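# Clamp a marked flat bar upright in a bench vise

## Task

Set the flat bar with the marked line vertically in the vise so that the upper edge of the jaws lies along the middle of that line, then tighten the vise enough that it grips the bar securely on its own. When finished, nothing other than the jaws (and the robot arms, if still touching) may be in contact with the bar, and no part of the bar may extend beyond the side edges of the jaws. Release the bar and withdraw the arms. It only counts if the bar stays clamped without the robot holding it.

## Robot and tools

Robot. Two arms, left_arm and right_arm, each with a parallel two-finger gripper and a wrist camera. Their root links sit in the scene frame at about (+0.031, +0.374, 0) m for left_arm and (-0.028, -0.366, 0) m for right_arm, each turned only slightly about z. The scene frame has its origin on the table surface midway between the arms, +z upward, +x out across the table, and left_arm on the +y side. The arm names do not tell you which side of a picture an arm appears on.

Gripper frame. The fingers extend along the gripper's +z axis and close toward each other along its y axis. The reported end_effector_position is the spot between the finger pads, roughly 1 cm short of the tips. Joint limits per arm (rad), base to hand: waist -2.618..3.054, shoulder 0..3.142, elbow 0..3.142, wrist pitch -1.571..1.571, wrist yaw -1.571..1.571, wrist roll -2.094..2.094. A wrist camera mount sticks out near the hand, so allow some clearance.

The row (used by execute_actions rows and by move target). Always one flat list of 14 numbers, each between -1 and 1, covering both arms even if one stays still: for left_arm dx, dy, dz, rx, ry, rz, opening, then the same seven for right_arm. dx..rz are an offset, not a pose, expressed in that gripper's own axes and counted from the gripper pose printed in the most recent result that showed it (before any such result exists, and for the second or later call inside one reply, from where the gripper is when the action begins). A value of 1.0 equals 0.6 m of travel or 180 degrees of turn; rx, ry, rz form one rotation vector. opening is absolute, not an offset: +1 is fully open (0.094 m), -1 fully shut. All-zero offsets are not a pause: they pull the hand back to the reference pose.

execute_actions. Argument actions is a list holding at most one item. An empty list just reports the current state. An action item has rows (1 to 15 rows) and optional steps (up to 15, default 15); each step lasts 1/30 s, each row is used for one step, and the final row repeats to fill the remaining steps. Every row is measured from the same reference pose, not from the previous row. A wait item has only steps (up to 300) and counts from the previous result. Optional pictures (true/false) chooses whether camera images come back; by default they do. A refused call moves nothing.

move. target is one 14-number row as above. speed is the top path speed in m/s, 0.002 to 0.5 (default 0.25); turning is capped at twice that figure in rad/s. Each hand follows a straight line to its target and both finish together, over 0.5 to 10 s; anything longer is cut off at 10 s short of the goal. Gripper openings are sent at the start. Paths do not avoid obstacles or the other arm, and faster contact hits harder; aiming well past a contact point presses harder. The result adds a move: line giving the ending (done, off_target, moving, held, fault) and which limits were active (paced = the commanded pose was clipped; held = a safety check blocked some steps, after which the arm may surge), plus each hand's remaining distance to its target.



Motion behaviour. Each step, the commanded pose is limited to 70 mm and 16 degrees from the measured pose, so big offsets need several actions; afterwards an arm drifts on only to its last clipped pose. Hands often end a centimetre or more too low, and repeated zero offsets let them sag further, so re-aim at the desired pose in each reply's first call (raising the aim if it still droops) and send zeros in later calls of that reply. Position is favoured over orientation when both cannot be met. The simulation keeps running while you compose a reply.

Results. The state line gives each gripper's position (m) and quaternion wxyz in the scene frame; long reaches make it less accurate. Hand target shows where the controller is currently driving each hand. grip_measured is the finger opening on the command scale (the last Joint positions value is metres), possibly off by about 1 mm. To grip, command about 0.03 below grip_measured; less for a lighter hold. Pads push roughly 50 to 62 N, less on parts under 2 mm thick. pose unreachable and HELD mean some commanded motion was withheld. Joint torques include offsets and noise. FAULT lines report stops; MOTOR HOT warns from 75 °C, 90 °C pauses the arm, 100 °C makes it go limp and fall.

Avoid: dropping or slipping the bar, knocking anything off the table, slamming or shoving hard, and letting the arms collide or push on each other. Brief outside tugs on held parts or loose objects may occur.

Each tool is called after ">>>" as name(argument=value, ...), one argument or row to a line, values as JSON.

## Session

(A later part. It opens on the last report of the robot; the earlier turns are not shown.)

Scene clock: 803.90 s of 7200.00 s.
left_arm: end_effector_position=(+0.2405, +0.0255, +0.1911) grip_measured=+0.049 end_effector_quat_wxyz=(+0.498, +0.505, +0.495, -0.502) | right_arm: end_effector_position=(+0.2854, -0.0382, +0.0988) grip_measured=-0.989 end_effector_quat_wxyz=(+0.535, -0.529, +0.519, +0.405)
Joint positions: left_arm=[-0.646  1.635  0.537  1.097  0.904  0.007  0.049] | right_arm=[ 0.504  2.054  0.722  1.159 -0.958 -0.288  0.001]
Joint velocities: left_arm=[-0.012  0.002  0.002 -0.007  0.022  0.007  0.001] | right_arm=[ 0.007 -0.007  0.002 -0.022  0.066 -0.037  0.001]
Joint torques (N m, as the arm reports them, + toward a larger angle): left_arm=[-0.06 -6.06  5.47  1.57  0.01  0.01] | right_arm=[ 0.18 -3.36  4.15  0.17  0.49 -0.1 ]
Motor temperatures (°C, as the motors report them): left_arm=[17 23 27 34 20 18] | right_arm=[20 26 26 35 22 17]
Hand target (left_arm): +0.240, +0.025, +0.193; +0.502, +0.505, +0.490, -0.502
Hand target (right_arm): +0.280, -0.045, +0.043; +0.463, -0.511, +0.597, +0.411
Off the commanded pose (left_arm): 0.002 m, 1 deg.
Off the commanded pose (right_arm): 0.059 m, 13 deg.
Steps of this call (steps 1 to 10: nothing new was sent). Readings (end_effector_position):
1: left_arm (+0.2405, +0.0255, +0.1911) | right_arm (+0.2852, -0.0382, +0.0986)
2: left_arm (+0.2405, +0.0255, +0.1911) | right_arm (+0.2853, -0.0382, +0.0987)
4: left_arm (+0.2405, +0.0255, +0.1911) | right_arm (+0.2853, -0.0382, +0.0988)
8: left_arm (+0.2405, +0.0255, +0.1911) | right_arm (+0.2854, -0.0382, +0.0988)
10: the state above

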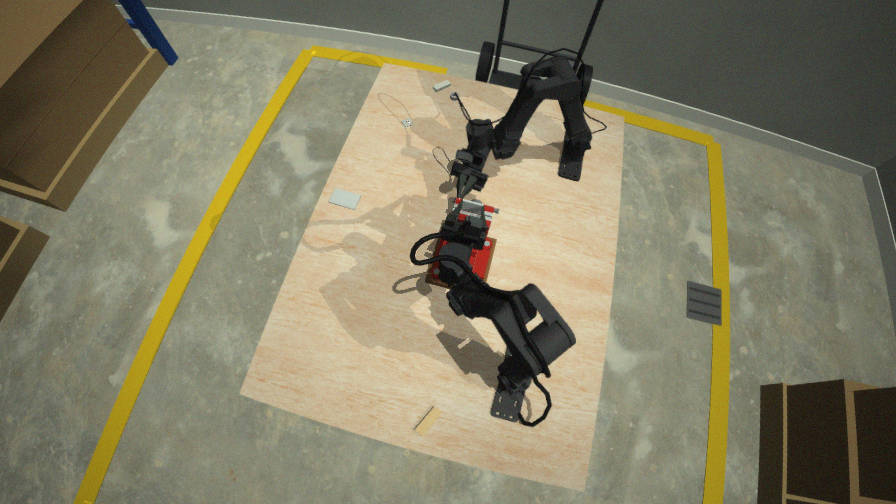

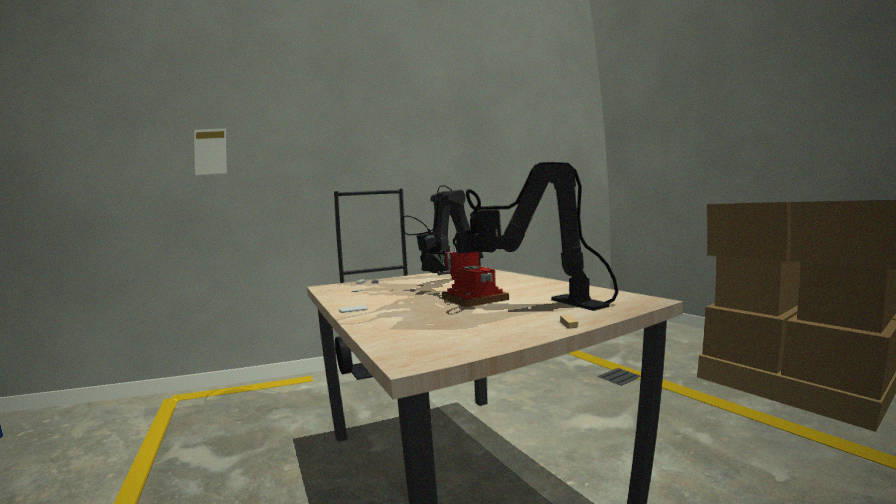

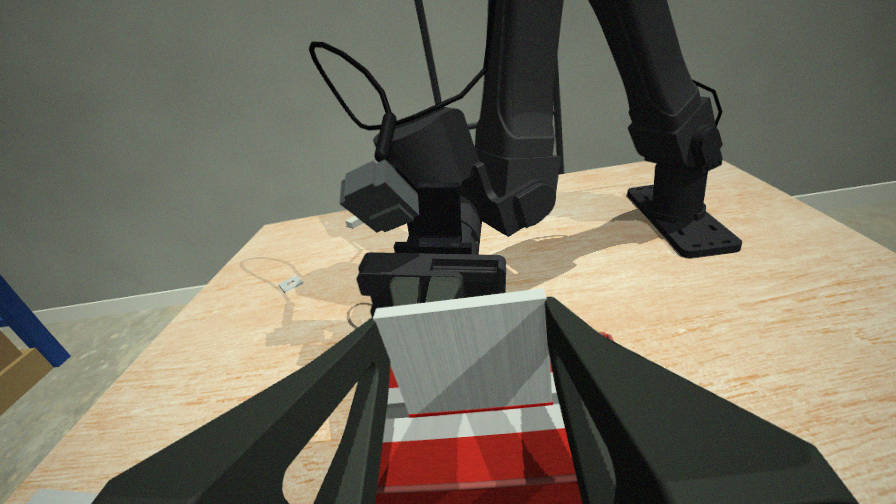

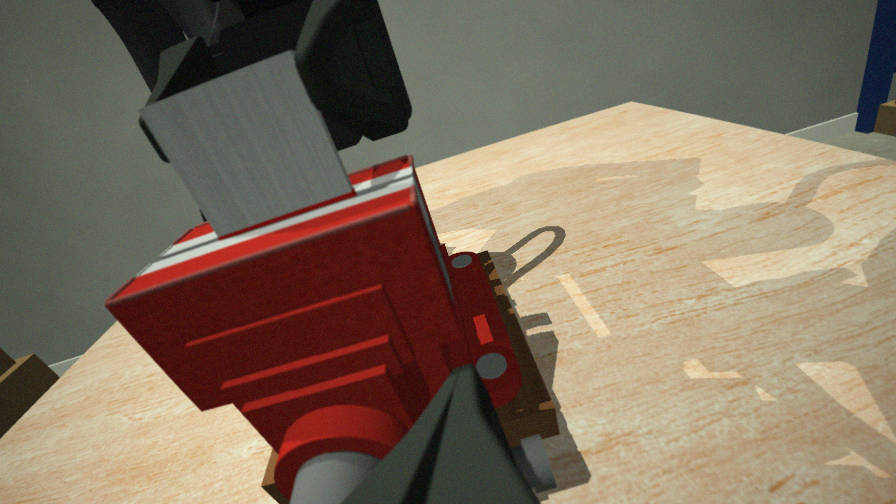

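>>> execute_actions(
  actions=[
    {"rows":[[-0.003,0,0,0,-0.003,0.003,0,0.045,0.005,0,0,0.015,0.02,-1],[-0.003,0,0,0,-0.003,0.003,0,0.005,0,-0.01,-0.002,0.003,-0.005,-1],[-0.003,0,0,0,-0.003,0.003,0,-0.008,0,-0.025,-0.005,0.001,-0.022,-1],[-0.003,0,0,0,-0.003,0.003,0,-0.008,0.002,-0.045,-0.009,0.001,-0.036,-1],[-0.003,0,0,0,-0.003,0.003,0,-0.006,0.004,-0.062,-0.013,0.002,-0.054,-1],[-0.003,0,0,0,-0.003,0.003,0,-0.004,0.008,-0.073,-0.017,0.003,-0.072,-1],[-0.003,0,0,0,-0.003,0.003,0,-0.002,0.018,-0.078,-0.021,0.004,-0.09,-1],[-0.003,0,0,0,-0.003,0.003,0,0.001,0.03,-0.08,-0.026,0.004,-0.108,-1],[-0.003,0,0,0,-0.003,0.003,0,0.004,0.043,-0.081,-0.03,0.005,-0.126,-0.5],[-0.003,0,0,0,-0.003,0.003,0,0.007,0.055,-0.081,-0.034,0.006,-0.144,0],[-0.003,0,0,0,-0.003,0.003,0,0.009,0.066,-0.0814,-0.038,0.006,-0.162,0.4],[-0.003,0,0,0,-0.003,0.003,0,0.011,0.074,-0.0814,-0.0427,0.0071,-0.1805,0.6],[-0.003,0,0,0,-0.003,0.003,0,0.0116,0.0773,-0.0814,-0.0427,0.0071,-0.1805,0.6]],"steps":15},
  ],
  pictures=false,
)

>>> execute_actions(
  actions=[
    {"steps":12},
  ],
)

Scene clock: 824.23 s of 7200.00 s.
left_arm: end_effector_position=(+0.2405, +0.0255, +0.1911) grip_measured=+0.049 end_effector_quat_wxyz=(+0.498, +0.505, +0.495, -0.502) | right_arm: end_effector_position=(+0.2428, -0.0836, +0.0801) grip_measured=+0.586 end_effector_quat_wxyz=(-0.580, +0.638, -0.396, -0.315)
Joint positions: left_arm=[-0.646  1.635  0.537  1.097  0.904  0.007  0.049] | right_arm=[ 0.409  1.987  0.53   1.163 -1.112 -0.785  0.074]
Joint velocities: left_arm=[ 0.017 -0.032 -0.007 -0.022 -0.037  0.022  0.001] | right_arm=[ 0.095 -0.173 -0.12  -0.286 -0.183 -1.062  0.025]
Joint torques (N m, as the arm reports them, + toward a larger angle): left_arm=[-0.04 -6.04  5.48  1.58 -0.01  0.01] | right_arm=[ 0.02 -9.95  4.74  1.47 -0.12 -0.02]
Motor temperatures (°C, as the motors report them): left_arm=[17 23 27 34 20 18] | right_arm=[20 25 25 33 22 17]
Hand target (left_arm): +0.240, +0.025, +0.193; +0.503, +0.505, +0.491, -0.502
Hand target (right_arm): +0.234, -0.082, +0.090; -0.603, +0.672, -0.328, -0.276
Off the commanded pose (left_arm): 0.002 m, 1 deg.
Off the commanded pose (right_arm): 0.013 m, 11 deg.
Steps of this call (steps 1 to 595: nothing new was sent; steps 596 to 610: all 15 steps of this action). Readings (end_effector_position):
596: left_arm (+0.2405, +0.0255, +0.1911) | right_arm (+0.2855, -0.0380, +0.1001)
597: left_arm (+0.2405, +0.0255, +0.1911) | right_arm (+0.2856, -0.0385, +0.1008)
599: left_arm (+0.2405, +0.0255, +0.1911) | right_arm (+0.2846, -0.0435, +0.1009)
603: left_arm (+0.2405, +0.0255, +0.1911) | right_arm (+0.2823, -0.0736, +0.0973)
610: the state above

Scene clock: 824.63 s of 7200.00 s.
left_arm: end_effector_position=(+0.2405, +0.0255, +0.1911) grip_measured=+0.049 end_effector_quat_wxyz=(+0.498, +0.505, +0.495, -0.502) | right_arm: end_effector_position=(+0.2390, -0.0827, +0.0853) grip_measured=+0.599 end_effector_quat_wxyz=(-0.602, +0.668, -0.340, -0.276)
Joint positions: left_arm=[-0.646  1.635  0.537  1.097  0.904  0.007  0.049] | right_arm=[ 0.412  1.966  0.527  1.149 -1.127 -0.934  0.075]
Joint velocities: left_arm=[-0.007  0.007 -0.012  0.007 -0.022  0.022  0.001] | right_arm=[ 0.002 -0.007 -0.007 -0.037 -0.022 -0.11   0.   ]
Joint torques (N m, as the arm reports them, + toward a larger angle): left_arm=[-0.04 -6.04  5.47  1.57  0.    0.01] | right_arm=[ 0.53 -8.84  4.37  1.26 -0.25 -0.07]
Motor temperatures (°C, as the motors report them): left_arm=[17 23 27 34 20 18] | right_arm=[20 25 25 33 22 17]
Hand target (left_arm): +0.240, +0.025, +0.193; +0.503, +0.505, +0.491, -0.502
Hand target (right_arm): +0.234, -0.082, +0.090; -0.603, +0.672, -0.329, -0.276
Off the commanded pose (left_arm): 0.002 m, 1 deg.
Off the commanded pose (right_arm): 0.007 m, 4 deg.
Steps of this call (steps 1 to 12: nothing new was sent). Readings (end_effector_position):
1: left_arm (+0.2405, +0.0255, +0.1911) | right_arm (+0.2407, -0.0831, +0.0807)
2: left_arm (+0.2405, +0.0255, +0.1911) | right_arm (+0.2401, -0.0829, +0.0821)
4: left_arm (+0.2405, +0.0255, +0.1911) | right_arm (+0.2398, -0.0827, +0.0849)
8: left_arm (+0.2405, +0.0255, +0.1911) | right_arm (+0.2393, -0.0827, +0.0856)
12: the state above

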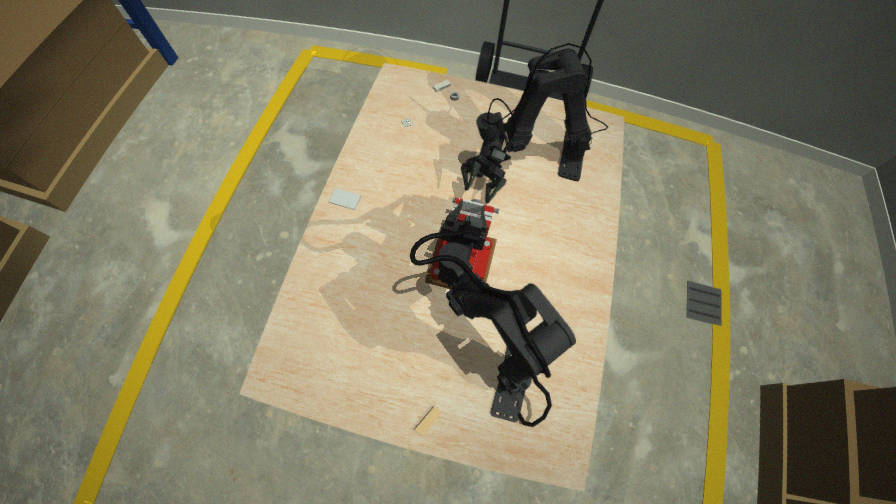

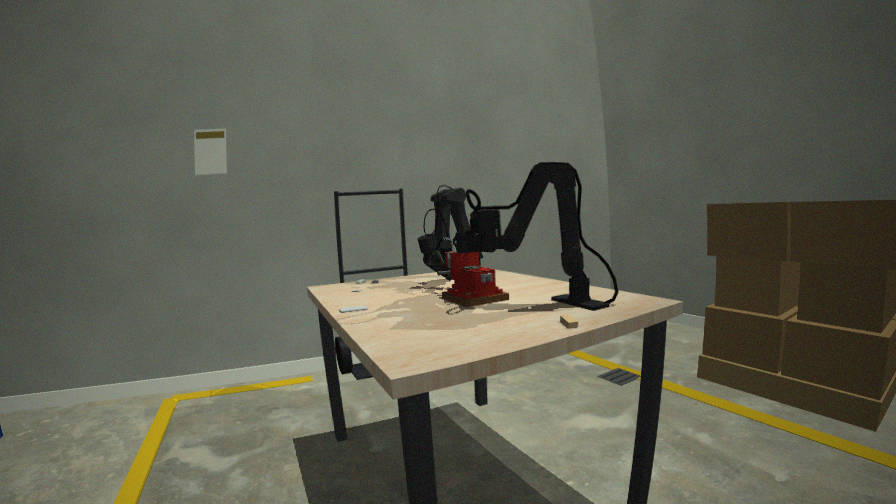

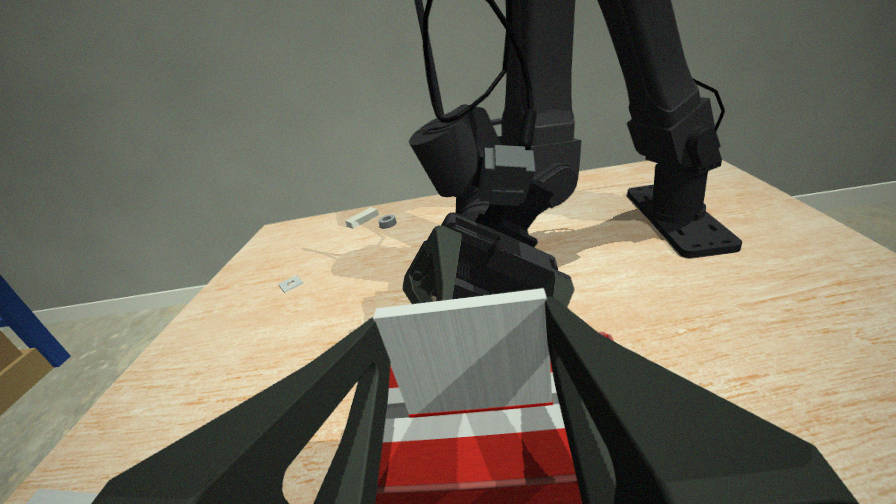

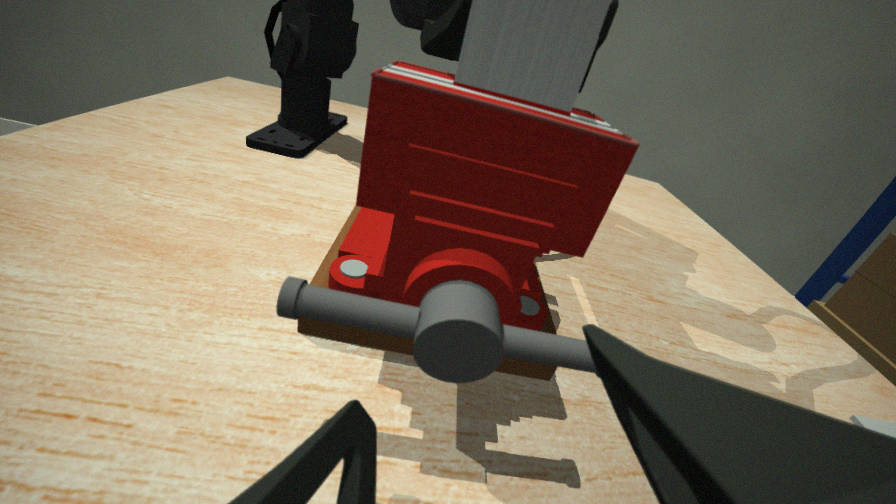

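>>> execute_actions(
  actions=[],
)

Scene clock: 834.63 s of 7200.00 s.
left_arm: end_effector_position=(+0.2405, +0.0255, +0.1911) grip_measured=+0.049 end_effector_quat_wxyz=(+0.498, +0.505, +0.495, -0.502) | right_arm: end_effector_position=(+0.2388, -0.0827, +0.0852) grip_measured=+0.599 end_effector_quat_wxyz=(-0.603, +0.670, -0.336, -0.273)
Joint positions: left_arm=[-0.646  1.635  0.537  1.097  0.904  0.007  0.049] | right_arm=[ 0.412  1.966  0.527  1.148 -1.128 -0.945  0.075]
Joint velocities: left_arm=[-0.012 -0.002 -0.007 -0.066 -0.11  -0.066 -0.   ] | right_arm=[-0.007  0.002 -0.007  0.022 -0.022  0.007  0.001]
Joint torques (N m, as the arm reports them, + toward a larger angle): left_arm=[-0.04 -6.05  5.47  1.57 -0.01  0.01] | right_arm=[ 0.44 -8.84  4.37  1.25 -0.27 -0.05]
Motor temperatures (°C, as the motors report them): left_arm=[17 23 27 34 20 18] | right_arm=[20 26 25 33 22 17]
Hand target (left_arm): +0.240, +0.025, +0.193; +0.503, +0.505, +0.491, -0.502
Hand target (right_arm): +0.234, -0.082, +0.090; -0.603, +0.672, -0.329, -0.276
Off the commanded pose (left_arm): 0.002 m, 1 deg.
Off the commanded pose (right_arm): 0.007 m, 3 deg.
Steps of this call (steps 1 to 300: nothing new was sent). Readings (end_effector_position):
1: left_arm (+0.2405, +0.0255, +0.1911) | right_arm (+0.2389, -0.0827, +0.0853)
2: left_arm (+0.2405, +0.0255, +0.1911) | right_arm (+0.2389, -0.0827, +0.0853)
4: left_arm (+0.2405, +0.0255, +0.1911) | right_arm (+0.2389, -0.0827, +0.0852)
8: left_arm (+0.2405, +0.0255, +0.1911) | right_arm (+0.2388, -0.0827, +0.0852)
300: the state above

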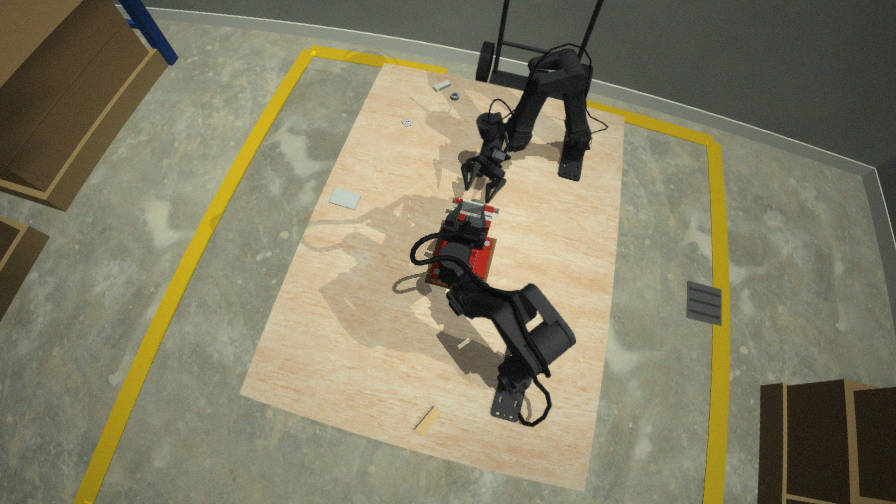

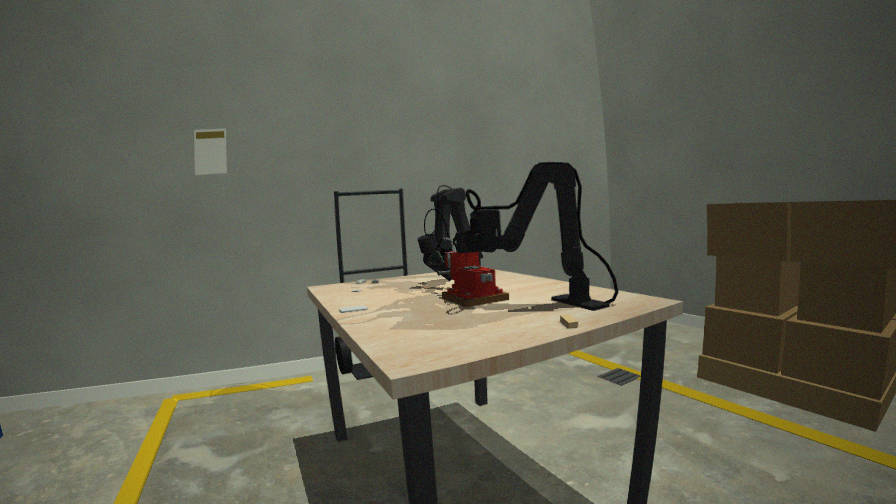

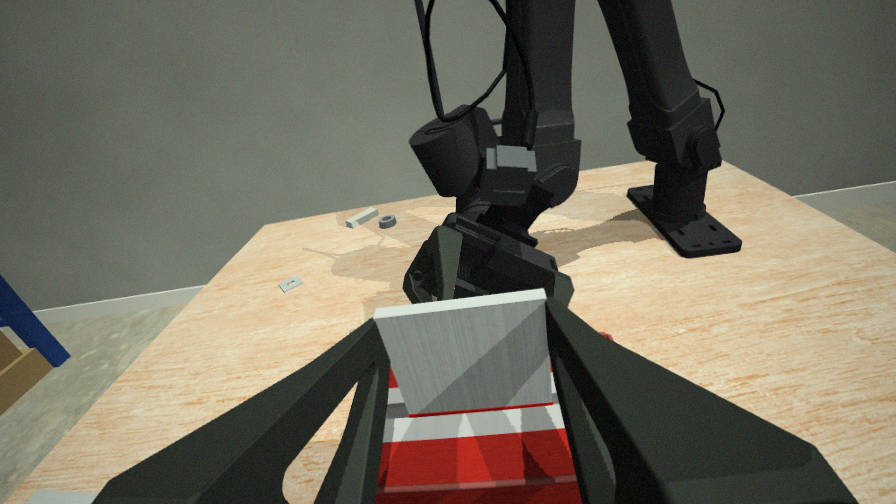

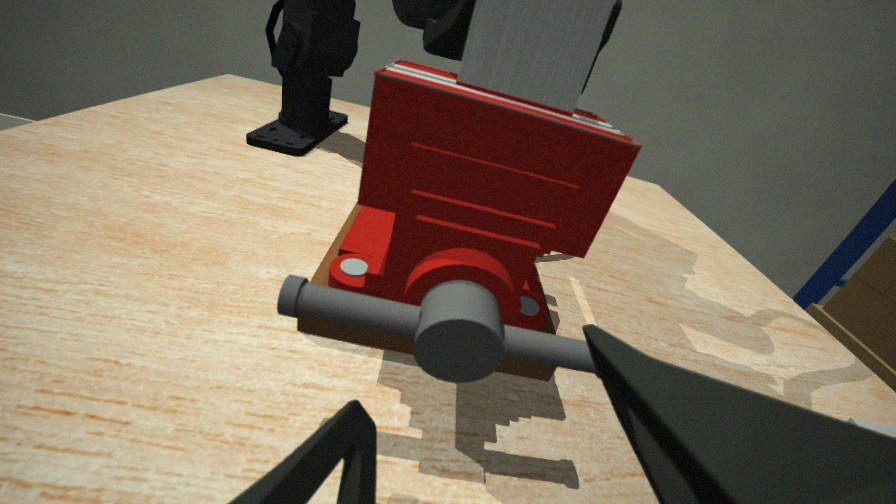

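>>> move(
  target=[-0.003,0,0,0,-0.003,0.003,0, -0.017,0.006,0.066,0,0,0,0.6],
  speed=0.06,
)

Scene clock: 842.13 s of 7200.00 s.
left_arm: end_effector_position=(+0.2405, +0.0255, +0.1911) grip_measured=+0.049 end_effector_quat_wxyz=(+0.498, +0.505, +0.495, -0.502) | right_arm: end_effector_position=(+0.2276, -0.0471, +0.0839) grip_measured=+0.599 end_effector_quat_wxyz=(-0.599, +0.671, -0.340, -0.274)
Joint positions: left_arm=[-0.646  1.635  0.537  1.097  0.904  0.007  0.049] | right_arm=[ 0.543  1.989  0.548  1.193 -1.    -0.882  0.075]
Joint velocities: left_arm=[ 0.017 -0.012 -0.007  0.037 -0.007 -0.022 -0.   ] | right_arm=[ 0.022 -0.002 -0.012 -0.022  0.022  0.051  0.   ]
Joint torques (N m, as the arm reports them, + toward a larger angle): left_arm=[-0.04 -6.05  5.48  1.57 -0.01  0.01] | right_arm=[ 0.54 -6.18  7.05  1.5  -0.06  0.04]
Motor temperatures (°C, as the motors report them): left_arm=[17 23 27 34 20 18] | right_arm=[20 26 25 34 22 17]
Hand target (left_arm): +0.240, +0.025, +0.193; +0.503, +0.505, +0.491, -0.502
Hand target (right_arm): +0.231, -0.043, +0.086; -0.603, +0.670, -0.336, -0.273
Off the commanded pose (left_arm): 0.002 m, 1 deg.
Off the commanded pose (right_arm): 0.006 m, 1 deg.
move: done

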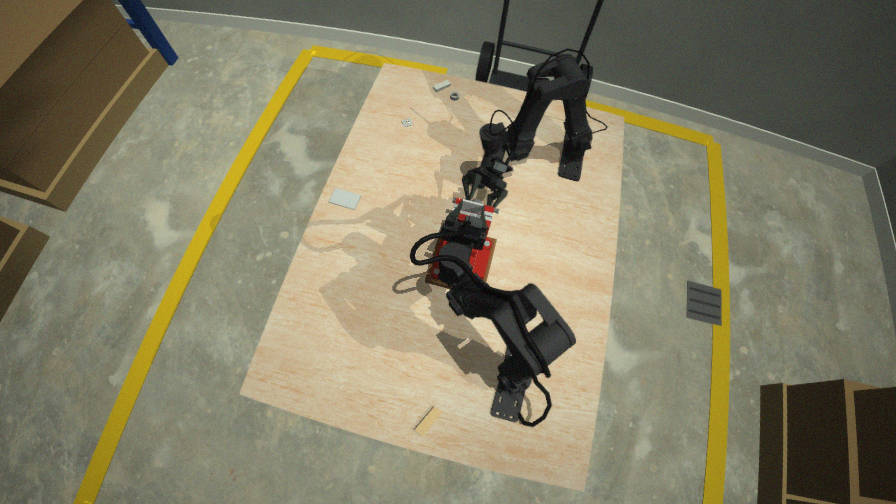

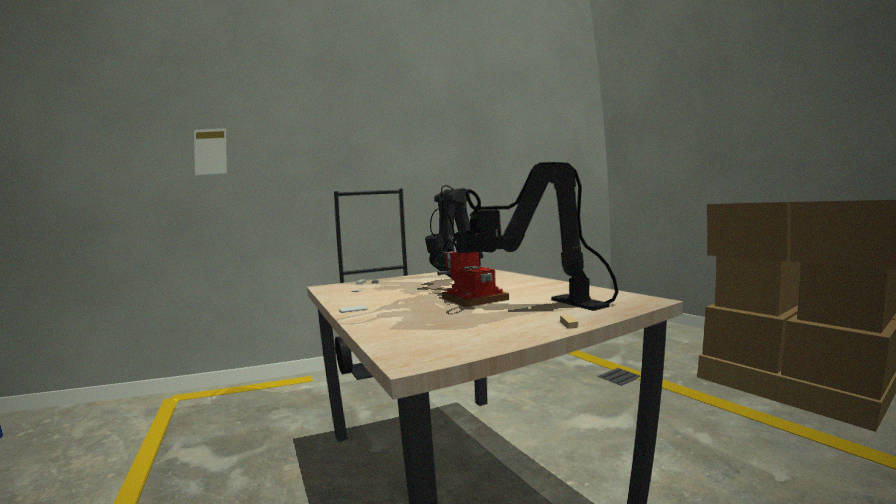

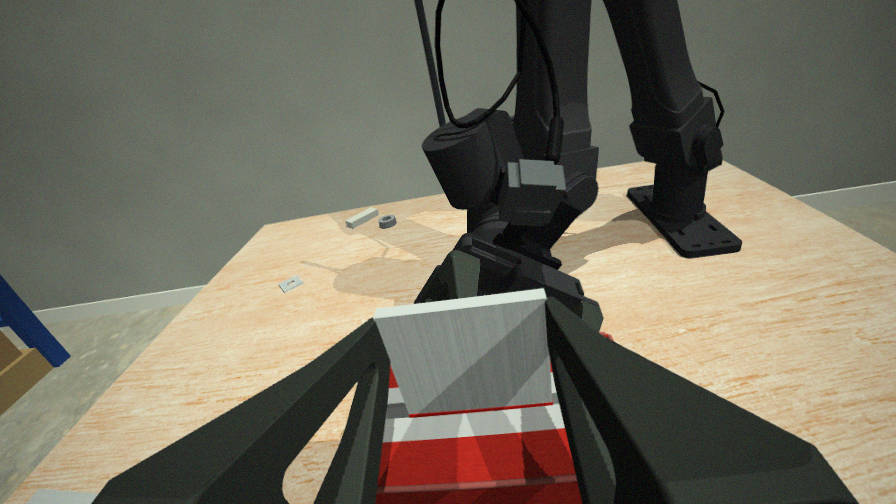

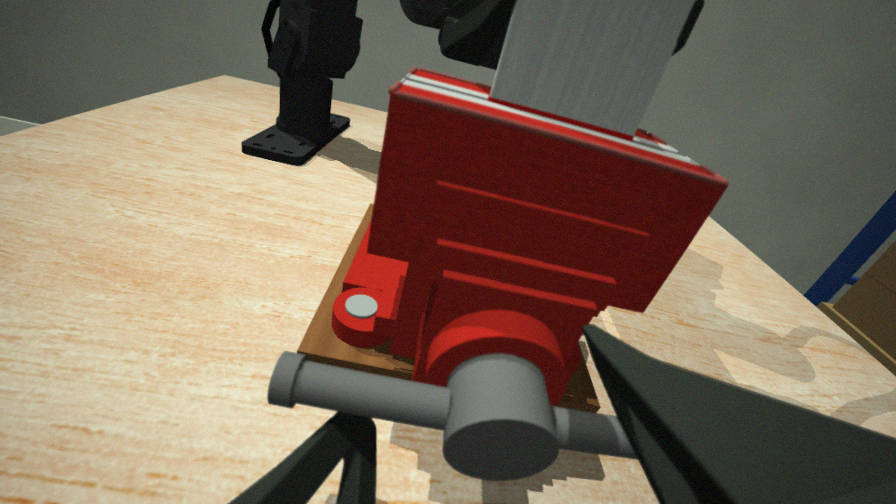

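>>> move(
  target=[-0.003,0,0,0,-0.003,0.003,0, 0.012,-0.011,0.009,0,0,0.04,0.6],
  speed=0.06,
)

Scene clock: 848.00 s of 7200.00 s.
left_arm: end_effector_position=(+0.2405, +0.0255, +0.1911) grip_measured=+0.049 end_effector_quat_wxyz=(+0.498, +0.505, +0.495, -0.502) | right_arm: end_effector_position=(+0.2330, -0.0442, +0.0824) grip_measured=+0.599 end_effector_quat_wxyz=(-0.583, +0.650, -0.378, -0.307)
Joint positions: left_arm=[-0.646  1.635  0.537  1.097  0.904  0.007  0.049] | right_arm=[ 0.543  2.009  0.572  1.193 -0.998 -0.766  0.075]
Joint velocities: left_arm=[ 0.007 -0.012 -0.012 -0.051 -0.022 -0.037 -0.   ] | right_arm=[-0.012 -0.012 -0.012 -0.007 -0.066 -0.022 -0.001]
Joint torques (N m, as the arm reports them, + toward a larger angle): left_arm=[-0.03 -6.04  5.47  1.57 -0.01  0.01] | right_arm=[-0.12 -6.47  7.1   1.39 -0.17  0.08]
Motor temperatures (°C, as the motors report them): left_arm=[17 23 27 34 20 18] | right_arm=[20 26 25 34 22 17]
Hand target (left_arm): +0.240, +0.025, +0.193; +0.503, +0.505, +0.491, -0.502
Hand target (right_arm): +0.237, -0.042, +0.081; -0.580, +0.648, -0.382, -0.311
Off the commanded pose (left_arm): 0.002 m, 1 deg.
Off the commanded pose (right_arm): 0.005 m, 1 deg.
move: done

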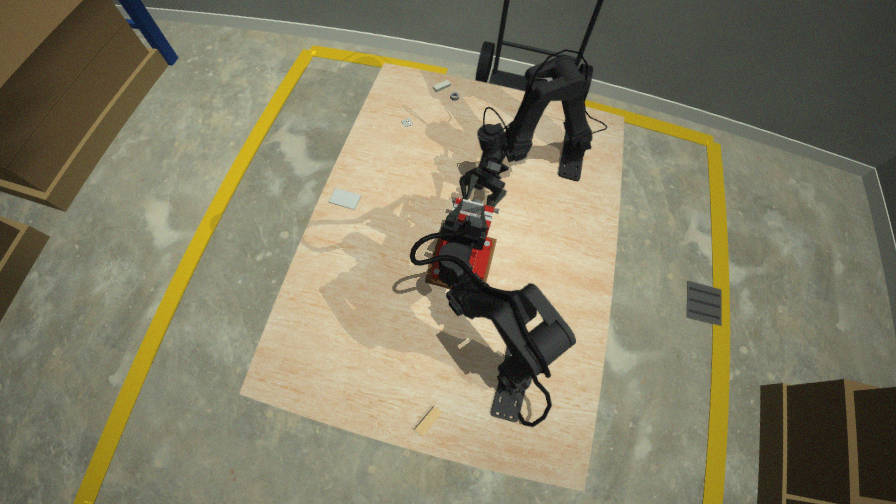

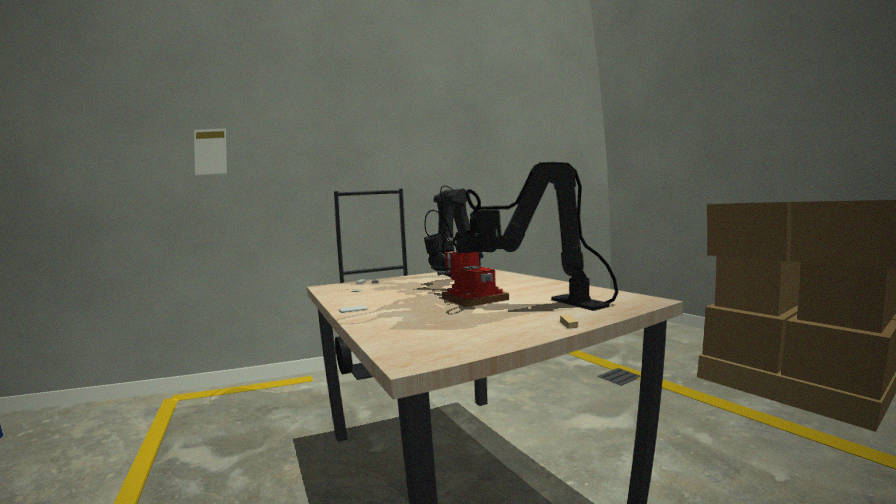

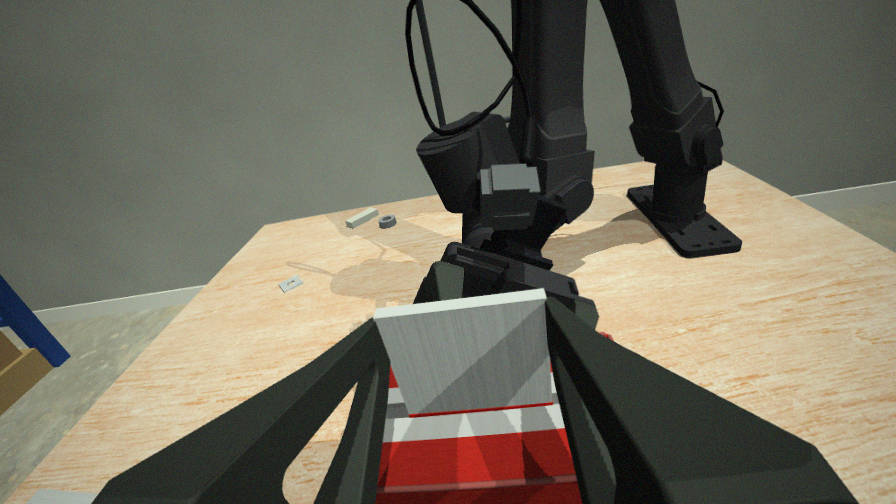

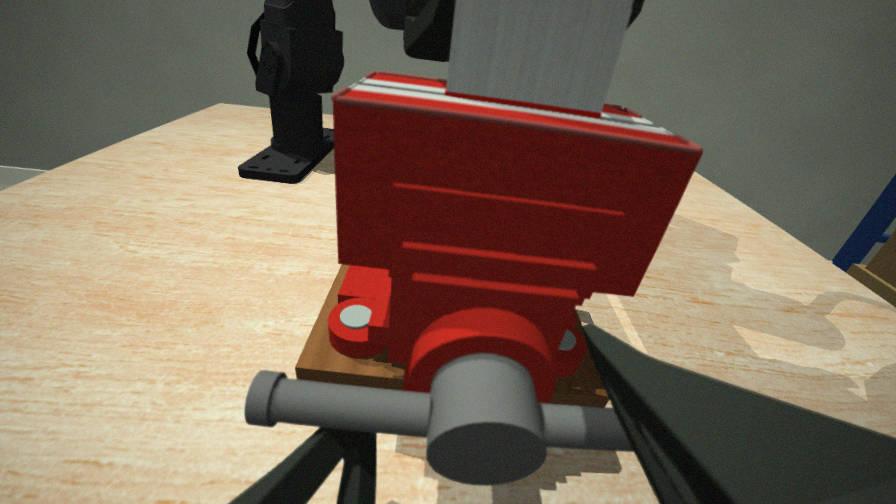

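Good. Now ramp the roll to tighten.

>>> execute_actions(
  actions=[
    {"rows":[[-0.003,0,0,0,-0.003,0.003,0, 0.004,-0.005,0.003,0,0,0.015,0.6],[-0.003,0,0,0,-0.003,0.003,0, 0.004,-0.005,0.003,0,0,0.025,0.6],[-0.003,0,0,0,-0.003,0.003,0, 0.004,-0.005,0.003,0,0,0.035,0.6],[-0.003,0,0,0,-0.003,0.003,0, 0.004,-0.005,0.003,0,0,0.045,0.6],[-0.003,0,0,0,-0.003,0.003,0, 0.004,-0.005,0.003,0,0,0.055,0.6],[-0.003,0,0,0,-0.003,0.003,0, 0.004,-0.005,0.003,0,0,0.065,0.6],[-0.003,0,0,0,-0.003,0.003,0, 0.004,-0.005,0.003,0,0,0.075,0.6],[-0.003,0,0,0,-0.003,0.003,0, 0.004,-0.005,0.003,0,0,0.085,0.6],[-0.003,0,0,0,-0.003,0.003,0, 0.004,-0.005,0.003,0,0,0.095,0.6],[-0.003,0,0,0,-0.003,0.003,0, 0.004,-0.005,0.003,0,0,0.105,0.6],[-0.003,0,0,0,-0.003,0.003,0, 0.004,-0.005,0.003,0,0,0.115,0.6],[-0.003,0,0,0,-0.003,0.003,0, 0.004,-0.005,0.003,0,0,0.125,0.6],[-0.003,0,0,0,-0.003,0.003,0, 0.004,-0.005,0.003,0,0,0.135,0.6],[-0.003,0,0,0,-0.003,0.003,0, 0.004,-0.005,0.003,0,0,0.145,0.6],[-0.003,0,0,0,-0.003,0.003,0, 0.004,-0.005,0.003,0,0,0.155,0.6]],"steps":15},
  ],
  pictures=false,
)

>>> execute_actions(
  actions=[
    {"rows":[[-0.003,0,0,0,-0.003,0.003,0, 0,0,0,0,0,0.2,0.6]],"steps":15},
  ],
  pictures=false,
)

>>> execute_actions(
  actions=[
    {"rows":[[-0.003,0,0,0,-0.003,0.003,0, 0,0,0,0,0,0.2,0.6]],"steps":15},
  ],
)

Scene clock: 856.27 s of 7200.00 s.
left_arm: end_effector_position=(+0.2406, +0.0255, +0.1911) grip_measured=+0.049 end_effector_quat_wxyz=(+0.498, +0.505, +0.495, -0.502) | right_arm: end_effector_position=(+0.2336, -0.0460, +0.0799) grip_measured=+0.602 end_effector_quat_wxyz=(-0.548, +0.613, -0.440, -0.360)
Joint positions: left_arm=[-0.646  1.635  0.537  1.097  0.904  0.007  0.049] | right_arm=[ 0.537  2.009  0.572  1.177 -1.002 -0.587  0.075]
Joint velocities: left_arm=[-0.012 -0.007  0.012  0.066 -0.022 -0.007 -0.   ] | right_arm=[-0.027  0.007  0.012  0.007 -0.022  0.271 -0.   ]
Joint torques (N m, as the arm reports them, + toward a larger angle): left_arm=[-0.04 -6.05  5.47  1.57 -0.01  0.01] | right_arm=[ 0.39 -8.22  7.4   0.96 -0.03  1.84]
Motor temperatures (°C, as the motors report them): left_arm=[17 23 27 34 20 18] | right_arm=[20 26 25 34 22 17]
Hand target (left_arm): +0.241, +0.025, +0.193; +0.503, +0.505, +0.491, -0.502
Hand target (right_arm): +0.237, -0.043, +0.082; -0.497, +0.558, -0.512, -0.424
Off the commanded pose (left_arm): 0.002 m, 1 deg.
Off the commanded pose (right_arm): 0.005 m, 17 deg; orientation clipped at the last step of the last action.
Steps of this call (steps 1 to 233: nothing new was sent; steps 234 to 248: all 15 steps of this action). Readings (end_effector_position):
234: left_arm (+0.2405, +0.0255, +0.1911) | right_arm (+0.2330, -0.0443, +0.0822)
235: left_arm (+0.2405, +0.0255, +0.1911) | right_arm (+0.2330, -0.0443, +0.0819)
237: left_arm (+0.2405, +0.0255, +0.1911) | right_arm (+0.2330, -0.0445, +0.0806)
241: left_arm (+0.2405, +0.0255, +0.1911) | right_arm (+0.2332, -0.0447, +0.0796)
248: the state above

Scene clock: 856.77 s of 7200.00 s.
left_arm: end_effector_position=(+0.2406, +0.0255, +0.1911) grip_measured=+0.049 end_effector_quat_wxyz=(+0.498, +0.505, +0.495, -0.502) | right_arm: end_effector_position=(+0.2343, -0.0484, +0.0805) grip_measured=+0.602 end_effector_quat_wxyz=(-0.539, +0.601, -0.455, -0.376)
Joint positions: left_arm=[-0.646  1.635  0.537  1.097  0.904  0.007  0.049] | right_arm=[ 0.527  2.009  0.572  1.177 -1.016 -0.536  0.075]
Joint velocities: left_arm=[-0.007 -0.002  0.002 -0.081  0.007  0.007 -0.001] | right_arm=[-0.002 -0.012  0.017 -0.007 -0.007 -0.007  0.   ]
Joint torques (N m, as the arm reports them, + toward a larger angle): left_arm=[-0.04 -6.06  5.47  1.57  0.    0.01] | right_arm=[ 0.75 -8.66  5.77  0.96  0.01  2.28]
Motor temperatures (°C, as the motors report them): left_arm=[17 23 27 34 20 18] | right_arm=[20 26 25 34 22 18]
Hand target (left_arm): +0.241, +0.025, +0.193; +0.503, +0.505, +0.491, -0.502
Hand target (right_arm): +0.233, -0.046, +0.080; -0.481, +0.543, -0.530, -0.439
Off the commanded pose (left_arm): 0.002 m, 1 deg.
Off the commanded pose (right_arm): 0.003 m, 33 deg; orientation clipped at the last step of the last action.
Steps of this call (steps 1 to 15: all 15 steps of this action). Readings (end_effector_position):
1: left_arm (+0.2406, +0.0255, +0.1911) | right_arm (+0.2338, -0.0464, +0.0800)
2: left_arm (+0.2406, +0.0255, +0.1911) | right_arm (+0.2339, -0.0468, +0.0801)
4: left_arm (+0.2406, +0.0255, +0.1911) | right_arm (+0.2341, -0.0474, +0.0802)
8: left_arm (+0.2406, +0.0255, +0.1911) | right_arm (+0.2343, -0.0481, +0.0804)
15: the state above

Scene clock: 857.27 s of 7200.00 s.
left_arm: end_effector_position=(+0.2406, +0.0255, +0.1911) grip_measured=+0.049 end_effector_quat_wxyz=(+0.498, +0.505, +0.495, -0.502) | right_arm: end_effector_position=(+0.2353, -0.0512, +0.0810) grip_measured=+0.602 end_effector_quat_wxyz=(-0.534, +0.595, -0.461, -0.385)
Joint positions: left_arm=[-0.646  1.635  0.537  1.097  0.904  0.007  0.049] | right_arm=[ 0.516  2.009  0.572  1.177 -1.03  -0.511  0.075]
Joint velocities: left_arm=[-0.002 -0.002 -0.002 -0.051  0.051 -0.007  0.001] | right_arm=[ 0.007 -0.002 -0.012 -0.007  0.037 -0.022  0.001]
Joint torques (N m, as the arm reports them, + toward a larger angle): left_arm=[-0.06 -6.05  5.48  1.58 -0.01  0.01] | right_arm=[ 0.86 -8.68  5.75  0.95 -0.01  2.21]
Motor temperatures (°C, as the motors report them): left_arm=[17 23 27 34 20 18] | right_arm=[20 26 25 34 22 18]
Hand target (left_arm): +0.241, +0.025, +0.193; +0.503, +0.505, +0.491, -0.502
Hand target (right_arm): +0.234, -0.049, +0.080; -0.475, +0.536, -0.536, -0.447
Off the commanded pose (left_arm): 0.002 m, 1 deg.
Off the commanded pose (right_arm): 0.003 m, 35 deg; orientation clipped at the last step of the last action.
Steps of this call (steps 1 to 15: all 15 steps of this action). Readings (end_effector_position):
1: left_arm (+0.2406, +0.0255, +0.1911) | right_arm (+0.2346, -0.0488, +0.0805)
2: left_arm (+0.2406, +0.0255, +0.1911) | right_arm (+0.2347, -0.0493, +0.0806)
4: left_arm (+0.2406, +0.0255, +0.1911) | right_arm (+0.2350, -0.0501, +0.0808)
8: left_arm (+0.2406, +0.0255, +0.1911) | right_arm (+0.2353, -0.0509, +0.0810)
15: the state above

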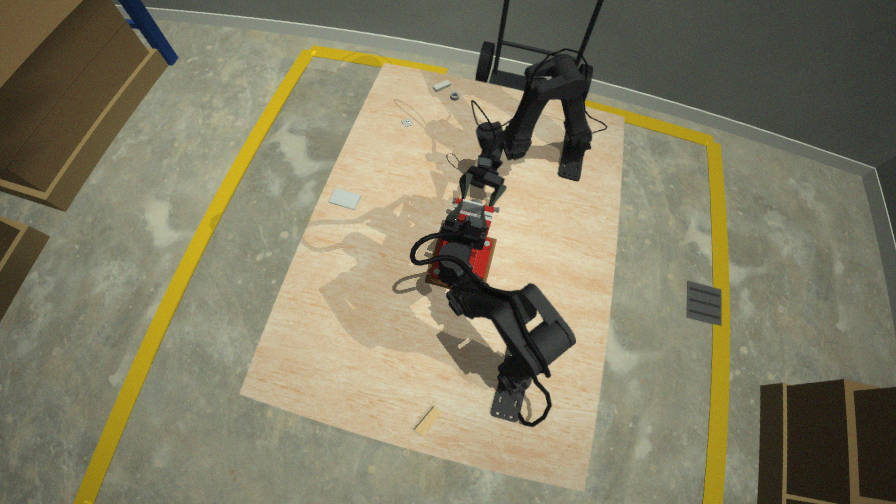

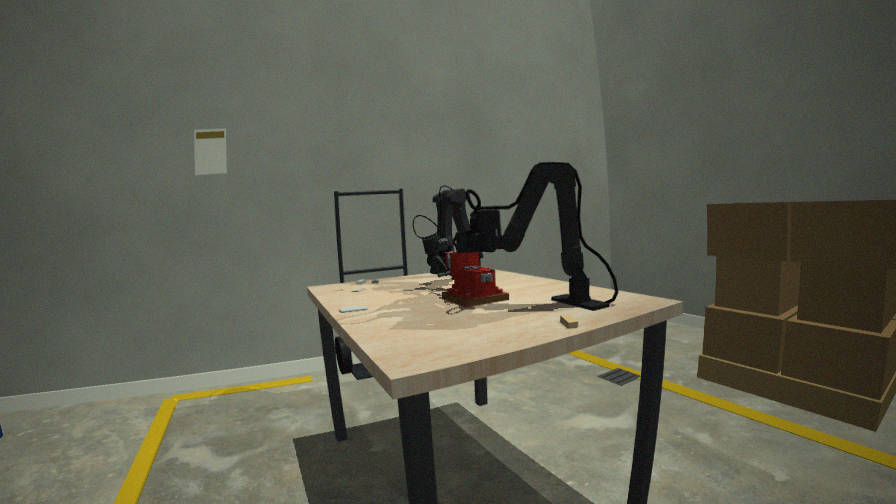

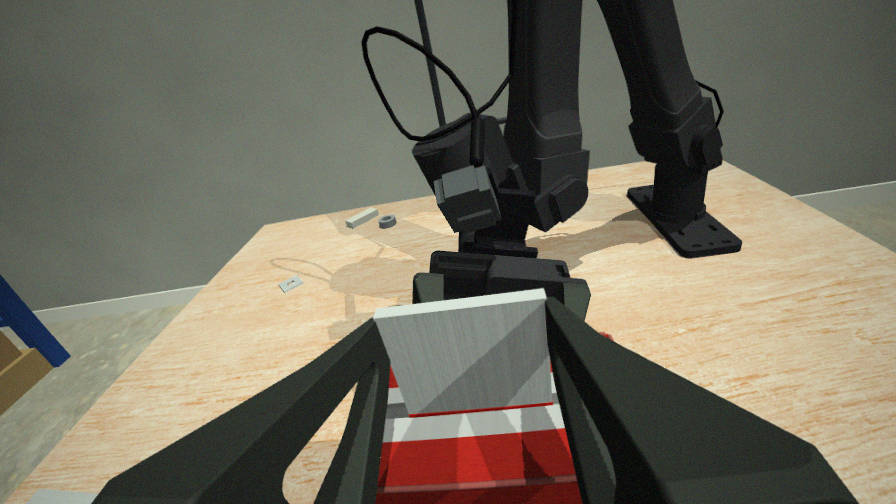

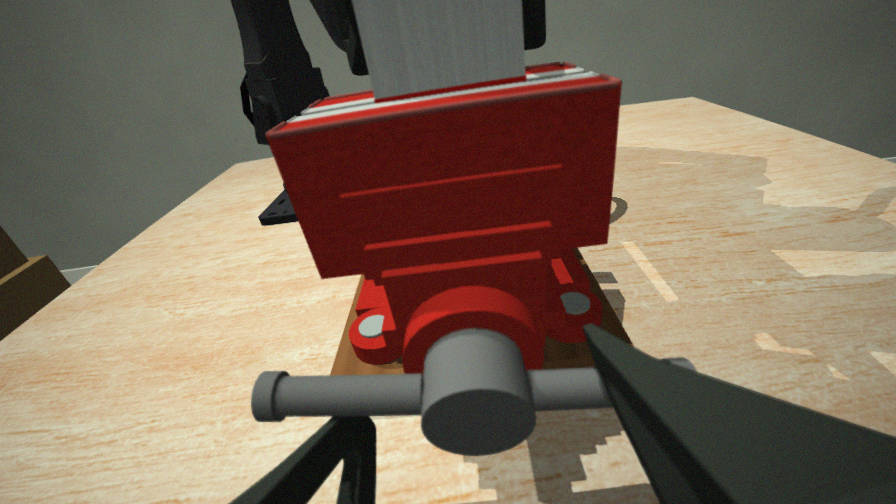

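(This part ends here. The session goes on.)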